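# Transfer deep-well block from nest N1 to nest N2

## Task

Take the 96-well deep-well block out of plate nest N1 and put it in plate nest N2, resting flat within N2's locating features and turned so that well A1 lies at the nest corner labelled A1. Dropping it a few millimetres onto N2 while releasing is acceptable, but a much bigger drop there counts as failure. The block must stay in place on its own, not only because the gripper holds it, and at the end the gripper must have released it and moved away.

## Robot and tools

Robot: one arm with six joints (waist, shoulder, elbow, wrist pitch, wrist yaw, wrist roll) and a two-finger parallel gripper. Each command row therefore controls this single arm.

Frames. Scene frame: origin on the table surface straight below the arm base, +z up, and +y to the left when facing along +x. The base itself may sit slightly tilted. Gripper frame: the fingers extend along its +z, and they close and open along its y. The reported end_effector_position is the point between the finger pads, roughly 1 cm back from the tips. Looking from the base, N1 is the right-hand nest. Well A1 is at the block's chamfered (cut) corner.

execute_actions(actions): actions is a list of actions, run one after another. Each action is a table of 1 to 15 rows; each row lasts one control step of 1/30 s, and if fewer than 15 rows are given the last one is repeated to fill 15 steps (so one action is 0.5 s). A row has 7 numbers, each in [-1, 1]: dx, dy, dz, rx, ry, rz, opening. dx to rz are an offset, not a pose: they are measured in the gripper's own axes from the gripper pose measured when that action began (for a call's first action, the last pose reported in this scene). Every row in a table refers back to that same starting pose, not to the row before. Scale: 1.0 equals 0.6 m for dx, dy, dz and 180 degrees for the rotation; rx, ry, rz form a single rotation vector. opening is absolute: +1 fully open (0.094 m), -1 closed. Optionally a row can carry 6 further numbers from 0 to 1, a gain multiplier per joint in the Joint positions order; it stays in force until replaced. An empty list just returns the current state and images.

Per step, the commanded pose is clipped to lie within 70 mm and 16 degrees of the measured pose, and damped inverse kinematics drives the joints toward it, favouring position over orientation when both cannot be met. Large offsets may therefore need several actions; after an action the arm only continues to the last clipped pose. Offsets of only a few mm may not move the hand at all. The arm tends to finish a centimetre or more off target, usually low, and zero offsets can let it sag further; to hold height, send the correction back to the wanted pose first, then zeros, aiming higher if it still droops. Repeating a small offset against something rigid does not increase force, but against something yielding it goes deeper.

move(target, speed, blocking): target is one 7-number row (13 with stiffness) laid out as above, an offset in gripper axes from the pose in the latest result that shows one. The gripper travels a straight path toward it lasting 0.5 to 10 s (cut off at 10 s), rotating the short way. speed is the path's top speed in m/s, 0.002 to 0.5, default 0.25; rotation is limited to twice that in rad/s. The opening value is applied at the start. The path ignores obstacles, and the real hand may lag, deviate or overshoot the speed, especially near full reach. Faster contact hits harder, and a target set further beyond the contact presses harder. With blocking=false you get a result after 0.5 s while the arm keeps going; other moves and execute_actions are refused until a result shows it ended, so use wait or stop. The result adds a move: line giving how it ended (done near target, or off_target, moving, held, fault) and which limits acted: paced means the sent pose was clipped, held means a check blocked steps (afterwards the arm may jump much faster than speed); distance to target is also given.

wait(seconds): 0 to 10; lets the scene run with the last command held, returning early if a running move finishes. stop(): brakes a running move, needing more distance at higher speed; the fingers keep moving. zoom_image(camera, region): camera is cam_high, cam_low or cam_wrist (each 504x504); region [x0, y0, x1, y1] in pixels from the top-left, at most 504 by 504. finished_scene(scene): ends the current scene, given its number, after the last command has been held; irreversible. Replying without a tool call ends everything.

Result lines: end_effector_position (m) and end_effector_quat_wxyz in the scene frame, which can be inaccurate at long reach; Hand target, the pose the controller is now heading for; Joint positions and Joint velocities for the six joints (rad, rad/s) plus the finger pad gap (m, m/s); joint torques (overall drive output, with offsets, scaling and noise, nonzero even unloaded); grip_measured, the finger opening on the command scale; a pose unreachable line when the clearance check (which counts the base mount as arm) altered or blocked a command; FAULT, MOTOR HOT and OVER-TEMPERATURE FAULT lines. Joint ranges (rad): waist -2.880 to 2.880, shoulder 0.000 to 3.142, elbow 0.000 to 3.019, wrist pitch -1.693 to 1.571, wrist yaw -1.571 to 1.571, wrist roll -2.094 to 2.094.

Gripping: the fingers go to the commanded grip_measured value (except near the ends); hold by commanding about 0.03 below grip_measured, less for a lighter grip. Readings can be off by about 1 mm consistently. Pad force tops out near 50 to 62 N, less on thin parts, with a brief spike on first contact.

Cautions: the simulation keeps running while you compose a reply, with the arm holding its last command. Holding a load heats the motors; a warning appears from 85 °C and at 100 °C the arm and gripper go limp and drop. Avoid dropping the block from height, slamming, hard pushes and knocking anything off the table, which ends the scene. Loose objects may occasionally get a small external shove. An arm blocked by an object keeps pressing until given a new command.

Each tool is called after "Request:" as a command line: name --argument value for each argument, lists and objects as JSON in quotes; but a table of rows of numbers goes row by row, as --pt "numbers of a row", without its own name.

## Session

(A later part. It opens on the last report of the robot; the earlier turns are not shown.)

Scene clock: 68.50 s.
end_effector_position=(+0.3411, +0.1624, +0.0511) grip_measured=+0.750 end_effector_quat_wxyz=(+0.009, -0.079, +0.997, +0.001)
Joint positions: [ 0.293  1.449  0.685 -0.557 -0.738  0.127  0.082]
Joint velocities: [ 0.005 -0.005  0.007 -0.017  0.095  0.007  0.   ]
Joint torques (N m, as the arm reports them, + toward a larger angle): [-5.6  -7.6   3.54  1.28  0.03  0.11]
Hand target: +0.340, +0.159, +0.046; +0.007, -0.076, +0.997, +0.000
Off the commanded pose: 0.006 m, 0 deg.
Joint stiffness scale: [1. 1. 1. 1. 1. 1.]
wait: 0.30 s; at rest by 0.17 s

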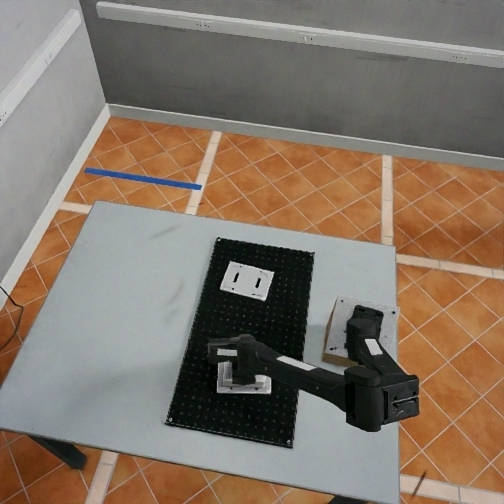

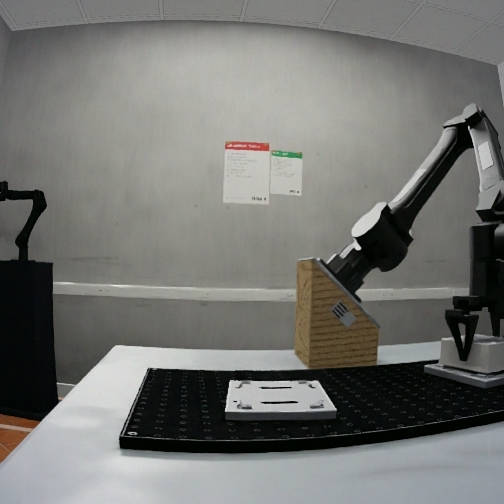

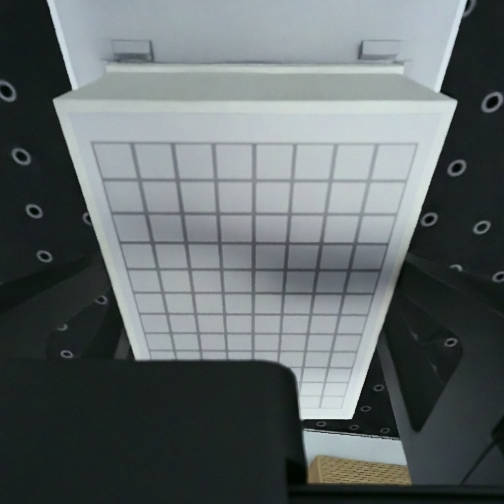

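Request:
execute_actions --actions '[[[0.0034,-0.0056,0.0093,0.0006,0.0014,0.002,0.715],[0.0034,-0.0056,0.0103,0.0006,0.0015,0.002,0.715],[0.0034,-0.0057,0.0114,0.0006,0.0016,0.002,0.715],[0.0034,-0.0057,0.0124,0.0006,0.0017,0.002,0.715],[0.0034,-0.0058,0.0135,0.0006,0.0018,0.002,0.715],[0.0034,-0.0058,0.0145,0.0006,0.002,0.002,0.715],[0.0034,-0.0059,0.0156,0.0006,0.0021,0.002,0.715],[0.0034,-0.0059,0.0166,0.0006,0.0022,0.002,0.715],[0.0034,-0.006,0.0177,0.0006,0.0023,0.002,0.715],[0.0034,-0.006,0.0187,0.0006,0.0024,0.002,0.715]]]'

Request:
wait --seconds 0.2

Request:
zoom_image --camera "cam_wrist" --region '[20, 0, 260, 130]'

Request:
zoom_image --camera "cam_wrist" --region '[250, 0, 490, 130]'

Request:
zoom_image --camera "cam_low" --region '[414, 310, 504, 400]'

Scene clock: 70.47 s.
end_effector_position=(+0.3417, +0.1616, +0.0462) grip_measured=+0.750 end_effector_quat_wxyz=(+0.008, -0.079, +0.997, +0.001)
Joint positions: [ 0.301  1.462  0.685 -0.54  -0.736  0.135  0.082]
Joint velocities: [-0.015 -0.005 -0.007 -0.002 -0.051 -0.022  0.   ]
Joint torques (N m, as the arm reports them, + toward a larger angle): [-5.33 -7.98  3.49  1.33  0.06  0.08]
Hand target: +0.340, +0.159, +0.040; +0.005, -0.076, +0.997, -0.000
Off the commanded pose: 0.007 m, 0 deg.
Joint stiffness scale: [1. 1. 1. 1. 1. 1.]

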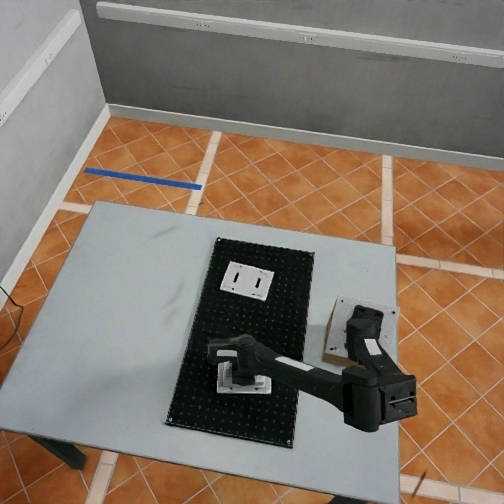

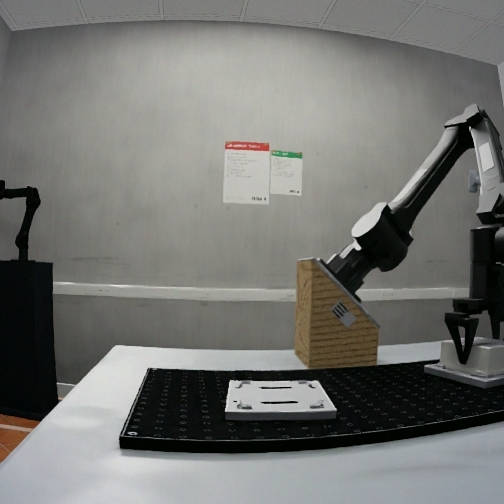

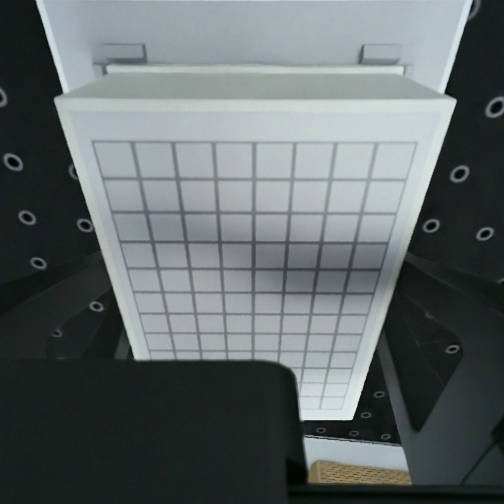

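Scene clock: 70.67 s.
end_effector_position=(+0.3417, +0.1616, +0.0462) grip_measured=+0.750 end_effector_quat_wxyz=(+0.008, -0.079, +0.997, +0.001)
Joint positions: [ 0.301  1.462  0.685 -0.54  -0.736  0.135  0.082]
Joint velocities: [ 0.005 -0.005 -0.002 -0.017 -0.022 -0.037  0.   ]
Joint torques (N m, as the arm reports them, + toward a larger angle): [-5.78 -7.33  3.23  1.36  0.06  0.11]
Hand target: +0.340, +0.159, +0.040; +0.005, -0.076, +0.997, -0.000
Off the commanded pose: 0.007 m, 0 deg.
Joint stiffness scale: [1. 1. 1. 1. 1. 1.]
wait: 0.20 s; at rest by 0.17 s

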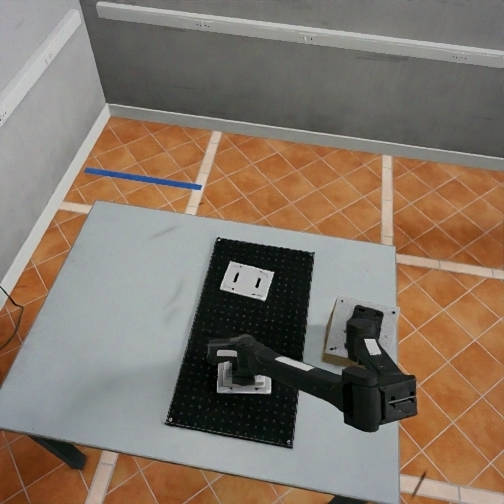

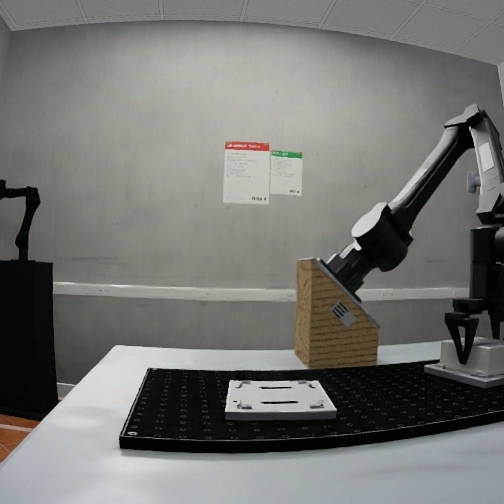

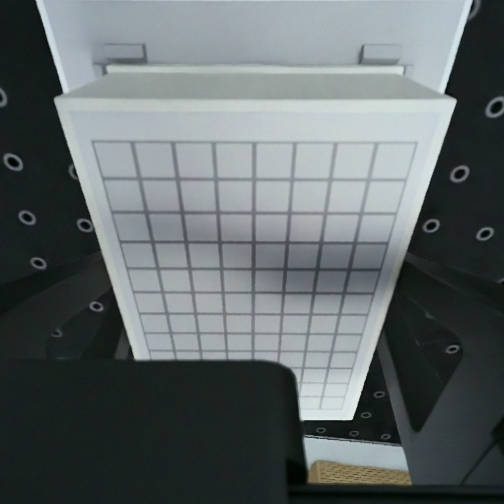

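Region (20, 0, 260, 130) of cam_wrist's 504x504 image, scaled by 2.100, with more detail than that image has; it fills the top 273 rows of this view, and the rest is white.

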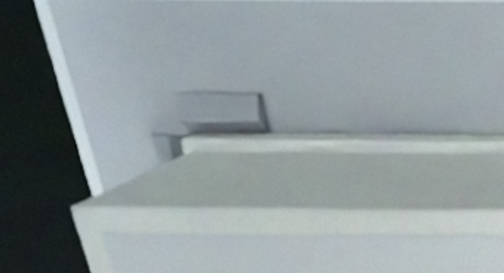

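Region (250, 0, 490, 130) of cam_wrist's 504x504 image, scaled by 2.100, with more detail than that image has; it fills the top 273 rows of this view, and the rest is white.

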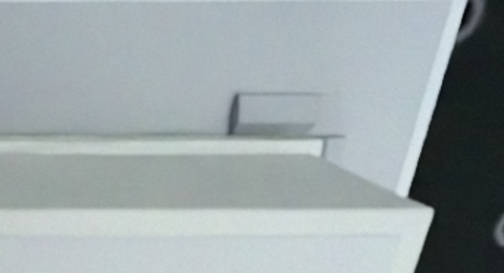

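Region (414, 310, 504, 400) of cam_low's 504x504 image, scaled by 5.600, with more detail than that image has.

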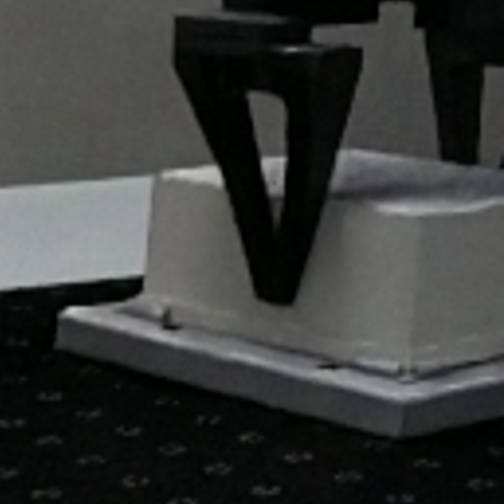

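Request:
execute_actions --actions '[[[0.003,-0.003,0.008,0,0.001,0.001,0.725],[0.002,-0.002,0.005,0,0.001,0.001,0.735],[0.001,-0.001,0.002,0,0,0,0.745],[0,0,0,0,0,0,0.75],[0,0,0,0,0,0,0.755],[0,0,0,0,0,0,0.76],[0,0,0,0,0,0,0.77],[0,0,0,0,0,0,0.79],[0,0,0,0,0,0,0.82],[0,0,0,0,0,0,0.86],[0,0,0,0,0,0,0.90],[0,0,0,0,0,0,0.94],[0,0,0,0,0,0,0.97],[0,0,0,0,0,0,1.0]]]'

Request:
zoom_image --camera "cam_wrist" --region '[20, 0, 260, 130]'

Request:
zoom_image --camera "cam_wrist" --region '[250, 0, 490, 130]'

Request:
zoom_image --camera "cam_low" --region '[414, 310, 504, 400]'

Scene clock: 72.07 s.
end_effector_position=(+0.3417, +0.1616, +0.0462) grip_measured=+1.000 end_effector_quat_wxyz=(+0.008, -0.079, +0.997, +0.001)
Joint positions: [ 0.301  1.462  0.685 -0.54  -0.736  0.135  0.094]
Joint velocities: [-0.015 -0.015 -0.007  0.002 -0.022 -0.081  0.   ]
Joint torques (N m, as the arm reports them, + toward a larger angle): [-5.8  -8.72  3.97  0.37  0.    0.  ]
Hand target: +0.342, +0.162, +0.046; +0.008, -0.079, +0.997, +0.001
Off the commanded pose: 0.000 m, 0 deg.
Joint stiffness scale: [1. 1. 1. 1. 1. 1.]

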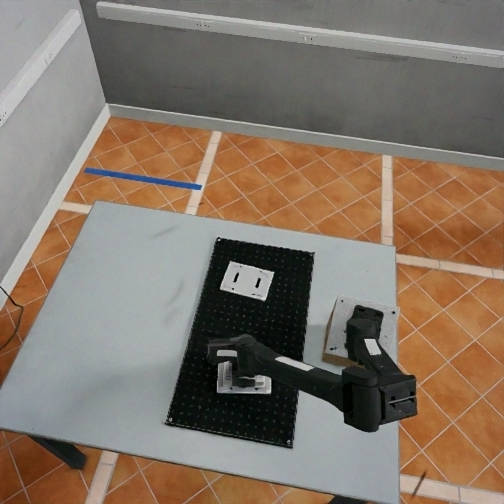

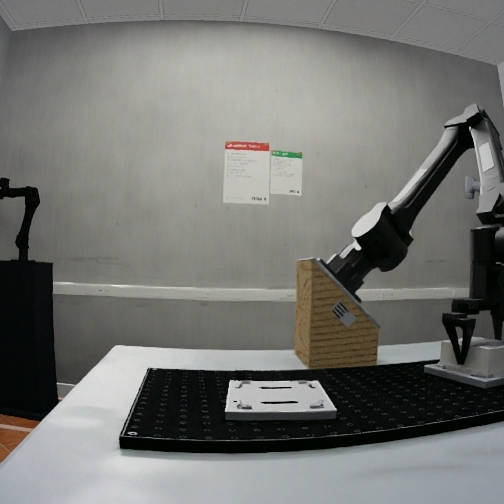

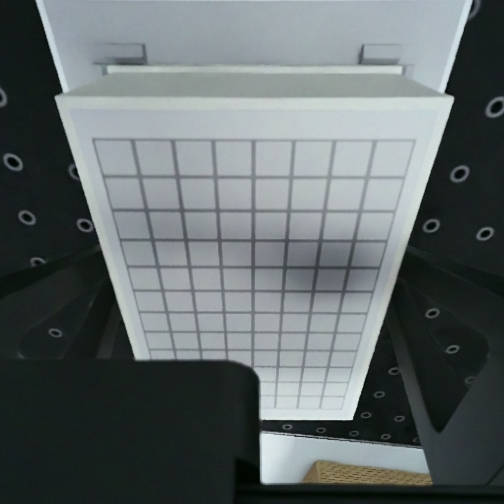

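Region (20, 0, 260, 130) of cam_wrist's 504x504 image, scaled by 2.100, with more detail than that image has; it fills the top 273 rows of this view, and the rest is white.

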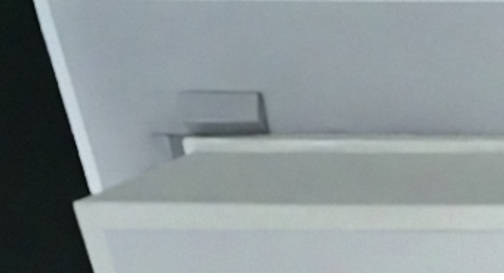

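Region (250, 0, 490, 130) of cam_wrist's 504x504 image, scaled by 2.100, with more detail than that image has; it fills the top 273 rows of this view, and the rest is white.

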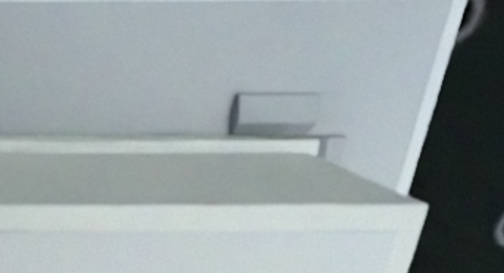

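Region (414, 310, 504, 400) of cam_low's 504x504 image, scaled by 5.600, with more detail than that image has.

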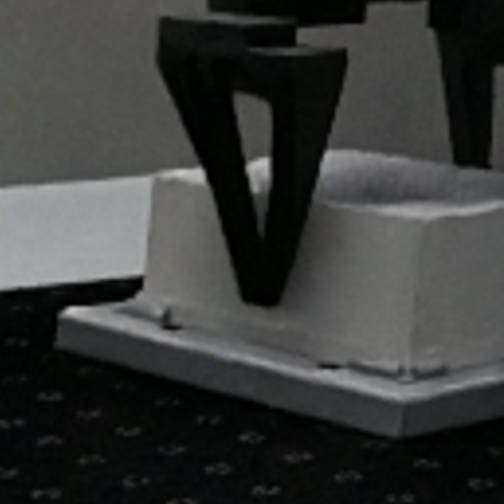

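Request:
execute_actions --actions '[[[-0.0065,0.0035,-0.005,-0.0006,-0.0022,-0.0014,1],[-0.013,0.007,-0.010,-0.0013,-0.0045,-0.0028,1],[-0.0195,0.0105,-0.015,-0.002,-0.0068,-0.0042,1],[-0.026,0.014,-0.020,-0.0026,-0.009,-0.0056,1],[-0.033,0.0175,-0.025,-0.0033,-0.0115,-0.007,1],[-0.033,0.0175,-0.028,-0.0033,-0.0115,-0.007,1],[-0.033,0.0175,-0.031,-0.0033,-0.0115,-0.007,1],[-0.033,0.0175,-0.034,-0.0033,-0.0115,-0.007,1],[-0.033,0.0175,-0.037,-0.0033,-0.0115,-0.007,1],[-0.033,0.0175,-0.040,-0.0033,-0.0115,-0.007,1],[-0.033,0.0175,-0.043,-0.0033,-0.0115,-0.007,1],[-0.033,0.0175,-0.046,-0.0033,-0.0115,-0.007,1],[-0.033,0.0175,-0.049,-0.0033,-0.0115,-0.007,1],[-0.033,0.0175,-0.052,-0.0033,-0.0115,-0.007,1],[-0.033,0.0175,-0.055,-0.0033,-0.0115,-0.007,1]]]'

Scene clock: 75.00 s.
end_effector_position=(+0.3448, +0.1646, +0.0631) grip_measured=+1.000 end_effector_quat_wxyz=(+0.011, -0.074, +0.997, +0.005)
Joint positions: [ 0.269  1.433  0.702 -0.605 -0.75   0.11   0.094]
Joint velocities: [-0.132 -0.122  0.056 -0.212  0.007 -0.095  0.   ]
Joint torques (N m, as the arm reports them, + toward a larger angle): [-6.56 -9.36  7.08 -0.48 -0.01 -0.05]
Hand target: +0.359, +0.175, +0.079; +0.026, -0.090, +0.996, +0.007
Off the commanded pose: 0.024 m, 2 deg.
Joint stiffness scale: [1. 1. 1. 1. 1. 1.]

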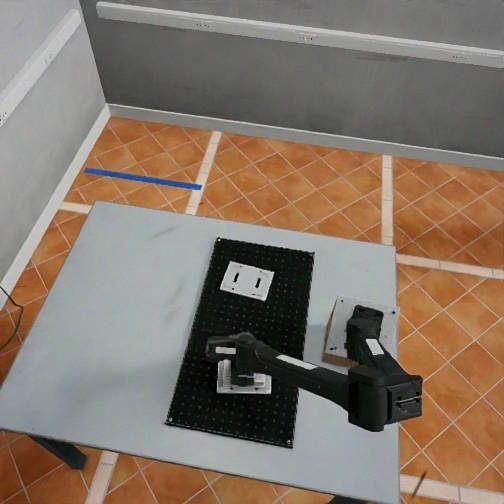

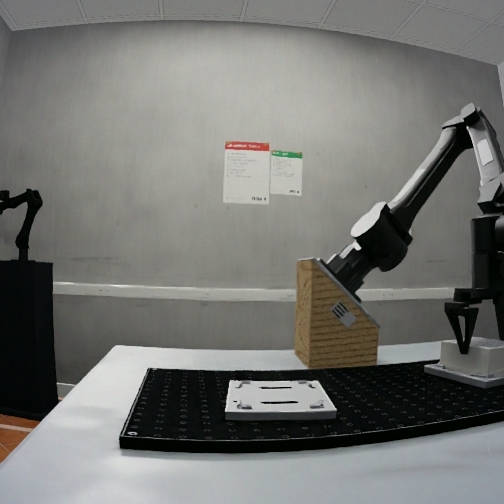

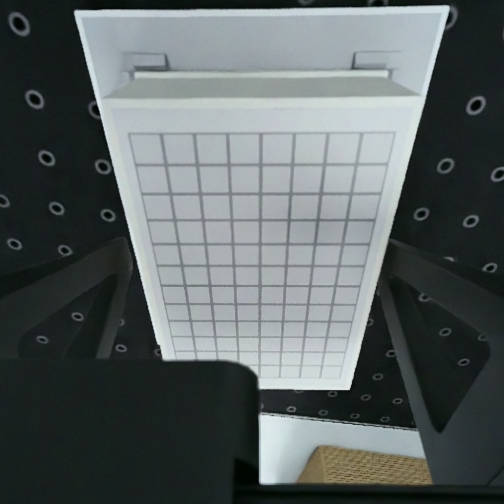

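Request:
execute_actions --actions '[[[-0.026,0.0125,-0.030,-0.0013,-0.0095,-0.010,1],[-0.0255,0.011,-0.034,-0.0013,-0.0095,-0.010,1],[-0.025,0.010,-0.039,-0.0013,-0.0095,-0.010,1],[-0.025,0.009,-0.044,-0.0013,-0.0095,-0.010,1],[-0.025,0.008,-0.050,-0.0013,-0.0095,-0.010,1],[-0.025,0.008,-0.056,-0.0013,-0.0095,-0.010,1],[-0.025,0.008,-0.063,-0.0013,-0.0095,-0.010,1],[-0.025,0.008,-0.070,-0.0013,-0.0095,-0.010,1],[-0.025,0.008,-0.078,-0.0013,-0.0095,-0.010,1],[-0.025,0.008,-0.086,-0.0013,-0.0095,-0.010,1],[-0.025,0.008,-0.094,-0.0013,-0.0095,-0.010,1],[-0.025,0.008,-0.102,-0.0013,-0.0095,-0.010,1],[-0.025,0.008,-0.110,-0.0013,-0.0095,-0.010,1],[-0.025,0.008,-0.118,-0.0013,-0.0095,-0.010,1],[-0.025,0.008,-0.126,-0.0013,-0.0095,-0.010,1]],[[-0.025,0.005,-0.048,0,-0.008,-0.010,1],[-0.024,-0.002,-0.056,0,-0.008,-0.010,1],[-0.022,-0.012,-0.064,0,-0.008,-0.010,1],[-0.020,-0.024,-0.072,0,-0.008,-0.010,1],[-0.018,-0.037,-0.080,0,-0.008,-0.010,1],[-0.016,-0.050,-0.088,0,-0.008,-0.010,1],[-0.014,-0.064,-0.096,0,-0.008,-0.010,1],[-0.012,-0.078,-0.104,0,-0.008,-0.010,1],[-0.010,-0.092,-0.112,0,-0.008,-0.010,1],[-0.008,-0.106,-0.119,0,-0.008,-0.010,1],[-0.006,-0.120,-0.126,0,-0.008,-0.010,1],[-0.004,-0.132,-0.132,0,-0.008,-0.010,1],[-0.002,-0.142,-0.137,0,-0.008,-0.010,1],[0,-0.150,-0.141,0,-0.008,-0.010,1],[0,-0.155,-0.144,0,-0.008,-0.010,1]]]'

Request:
wait --seconds 0.4

Scene clock: 77.90 s.
end_effector_position=(+0.3374, +0.0720, +0.1859) grip_measured=+1.000 end_effector_quat_wxyz=(+0.029, -0.027, +0.999, +0.006)
Joint positions: [-0.189  1.44   0.792 -1.083 -0.773 -0.399  0.094]
Joint velocities: [-0.552  0.464  0.139 -0.354  0.081 -0.799  0.   ]
Joint torques (N m, as the arm reports them, + toward a larger angle): [-5.34 -4.65 10.7  -0.18 -0.04 -0.05]
Hand target: +0.351, +0.066, +0.198; +0.029, -0.074, +0.997, +0.005
Off the commanded pose: 0.021 m, 6 deg.
Joint stiffness scale: [1. 1. 1. 1. 1. 1.]

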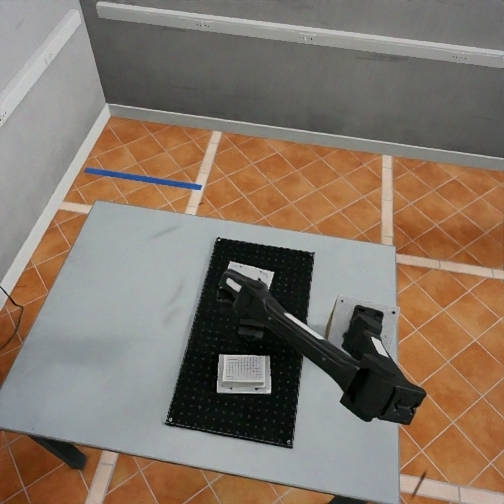

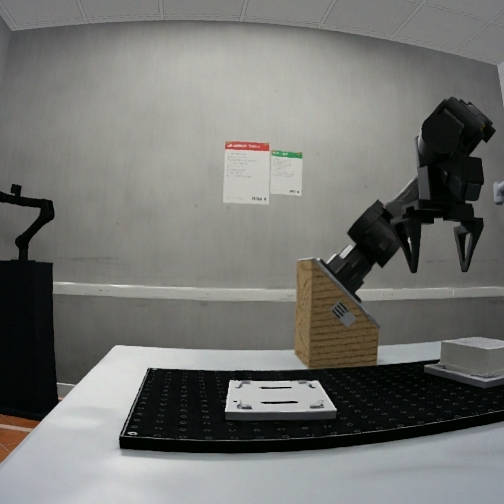

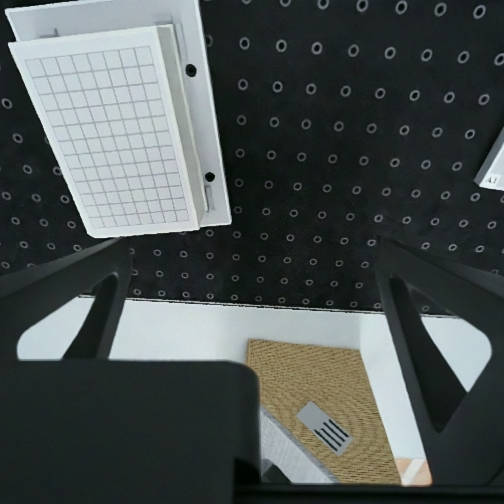

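Scene clock: 78.30 s.
end_effector_position=(+0.3348, +0.0595, +0.1868) grip_measured=+1.000 end_effector_quat_wxyz=(+0.022, -0.053, +0.998, +0.010)
Joint positions: [-0.22   1.477  0.8   -1.107 -0.77  -0.507  0.094]
Joint velocities: [-0.005 -0.015 -0.022 -0.002 -0.007 -0.051  0.   ]
Joint torques (N m, as the arm reports them, + toward a larger angle): [-6.17 -5.85 10.65 -0.3  -0.05 -0.08]
Hand target: +0.351, +0.066, +0.198; +0.029, -0.073, +0.997, +0.005
Off the commanded pose: 0.022 m, 3 deg.
Joint stiffness scale: [1. 1. 1. 1. 1. 1.]
wait: 0.40 s; no rest

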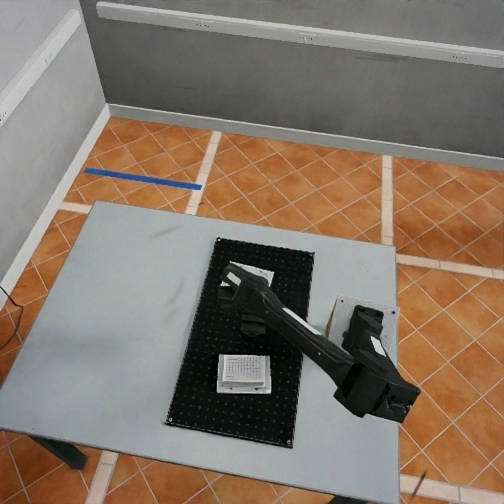

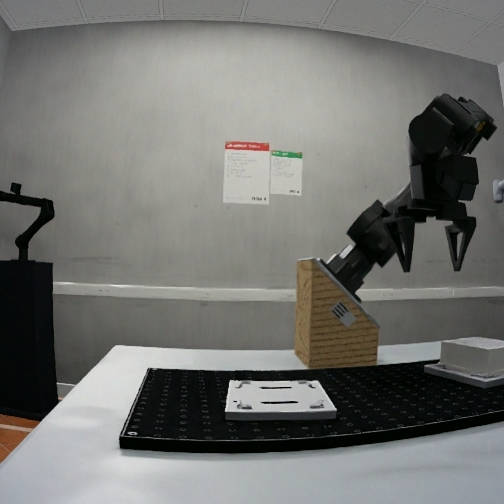

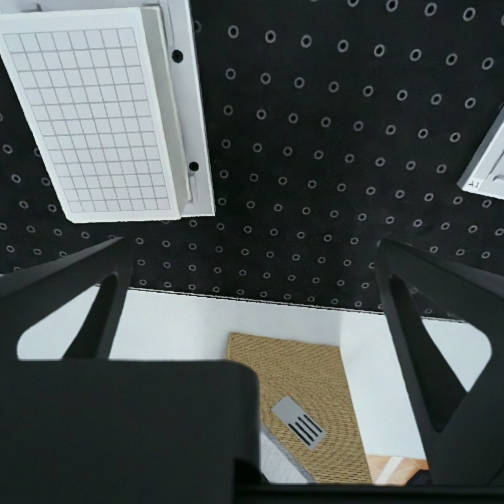

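Request:
zoom_image --camera "cam_wrist" --region '[110, 0, 230, 230]'

Request:
zoom_image --camera "cam_high" --region '[210, 345, 280, 400]'

Request:
zoom_image --camera "cam_low" --region '[420, 330, 504, 395]'

Region (110, 0, 230, 230) of cam_wrist's 504x504 image, scaled by 2.191, with more detail than that image has; it fills the left 263 columns of this view, and the rest is white.

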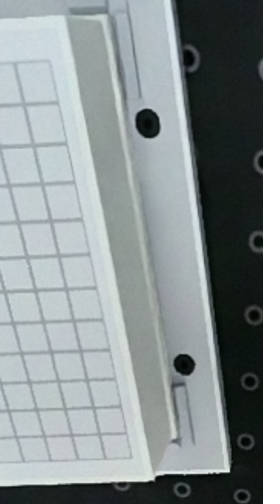

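Region (210, 345, 280, 400) of cam_high's 504x504 image, scaled by 7.200, with more detail than that image has; it fills the top 396 rows of this view, and the rest is white.

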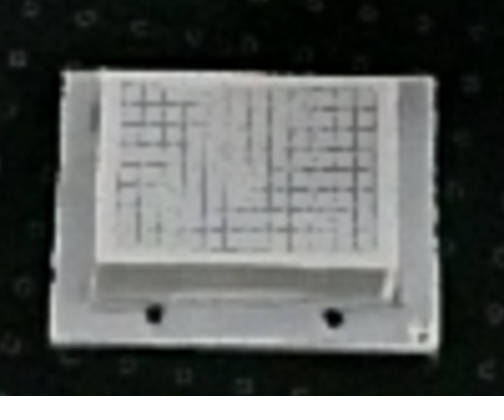

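Region (420, 330, 504, 395) of cam_low's 504x504 image, scaled by 6.000, with more detail than that image has; it fills the top 390 rows of this view, and the rest is white.

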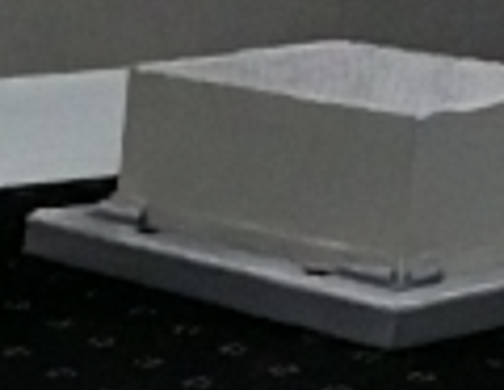

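Request:
zoom_image --camera "cam_wrist" --region '[160, 150, 230, 225]'

Request:
zoom_image --camera "cam_wrist" --region '[130, 0, 200, 75]'

Request:
zoom_image --camera "cam_low" --region '[424, 350, 464, 380]'

Request:
zoom_image --camera "cam_low" --region '[464, 358, 504, 388]'

Region (160, 150, 230, 225) of cam_wrist's 504x504 image, scaled by 6.720, with more detail than that image has; it fills the left 470 columns of this view, and the rest is white.

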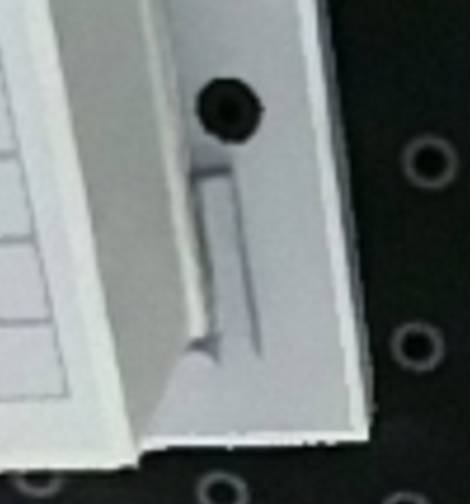

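Region (130, 0, 200, 75) of cam_wrist's 504x504 image, scaled by 6.720, with more detail than that image has; it fills the left 470 columns of this view, and the rest is white.

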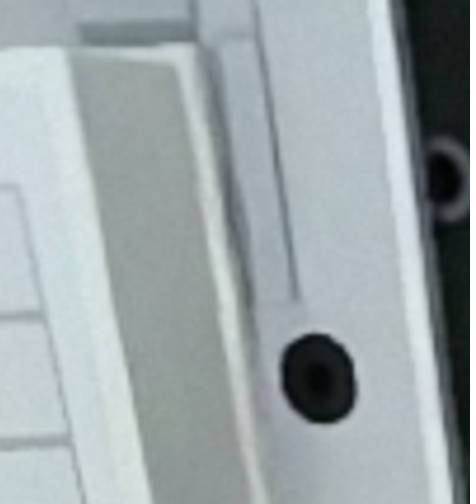

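Region (424, 350, 464, 380) of cam_low's 504x504 image, scaled by 12.600, with more detail than that image has; it fills the top 378 rows of this view, and the rest is white.

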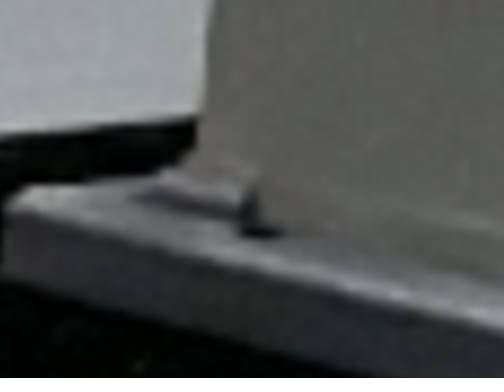

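Region (464, 358, 504, 388) of cam_low's 504x504 image, scaled by 12.600, with more detail than that image has; it fills the top 378 rows of this view, and the rest is white.

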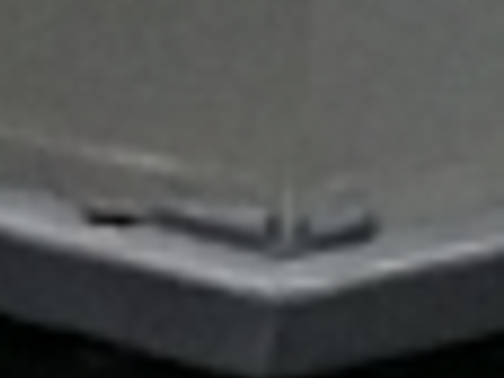

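Request:
zoom_image --camera "cam_low" --region '[432, 352, 492, 386]'

Request:
zoom_image --camera "cam_high" --region '[245, 368, 277, 398]'

Request:
zoom_image --camera "cam_high" --region '[212, 368, 244, 398]'

Region (432, 352, 492, 386) of cam_low's 504x504 image, scaled by 8.400, with more detail than that image has; it fills the top 286 rows of this view, and the rest is white.

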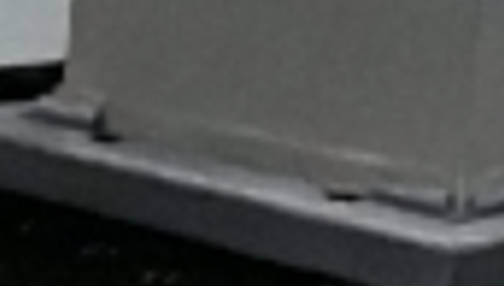

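Region (245, 368, 277, 398) of cam_high's 504x504 image, scaled by 15.750, with more detail than that image has; it fills the top 472 rows of this view, and the rest is white.

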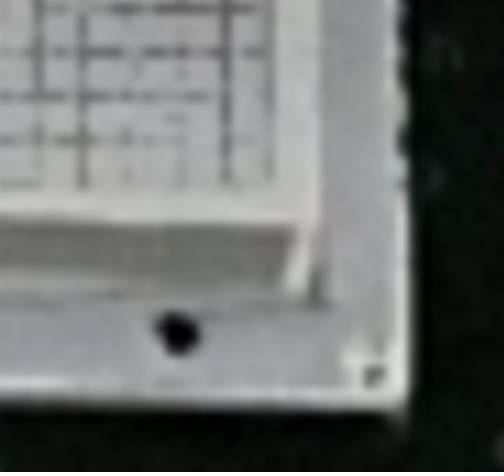

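Region (212, 368, 244, 398) of cam_high's 504x504 image, scaled by 15.750, with more detail than that image has; it fills the top 472 rows of this view, and the rest is white.

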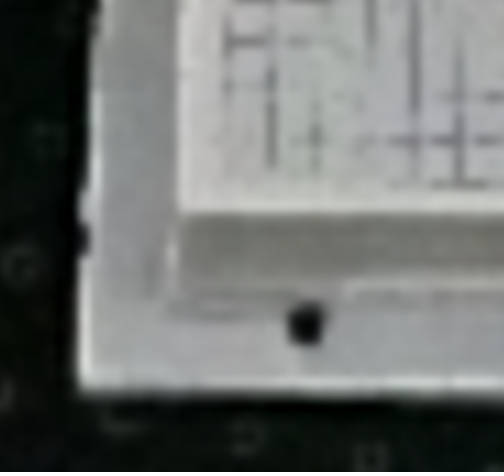

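Request:
finished_scene --scene 1

The scene is finished: the task was done.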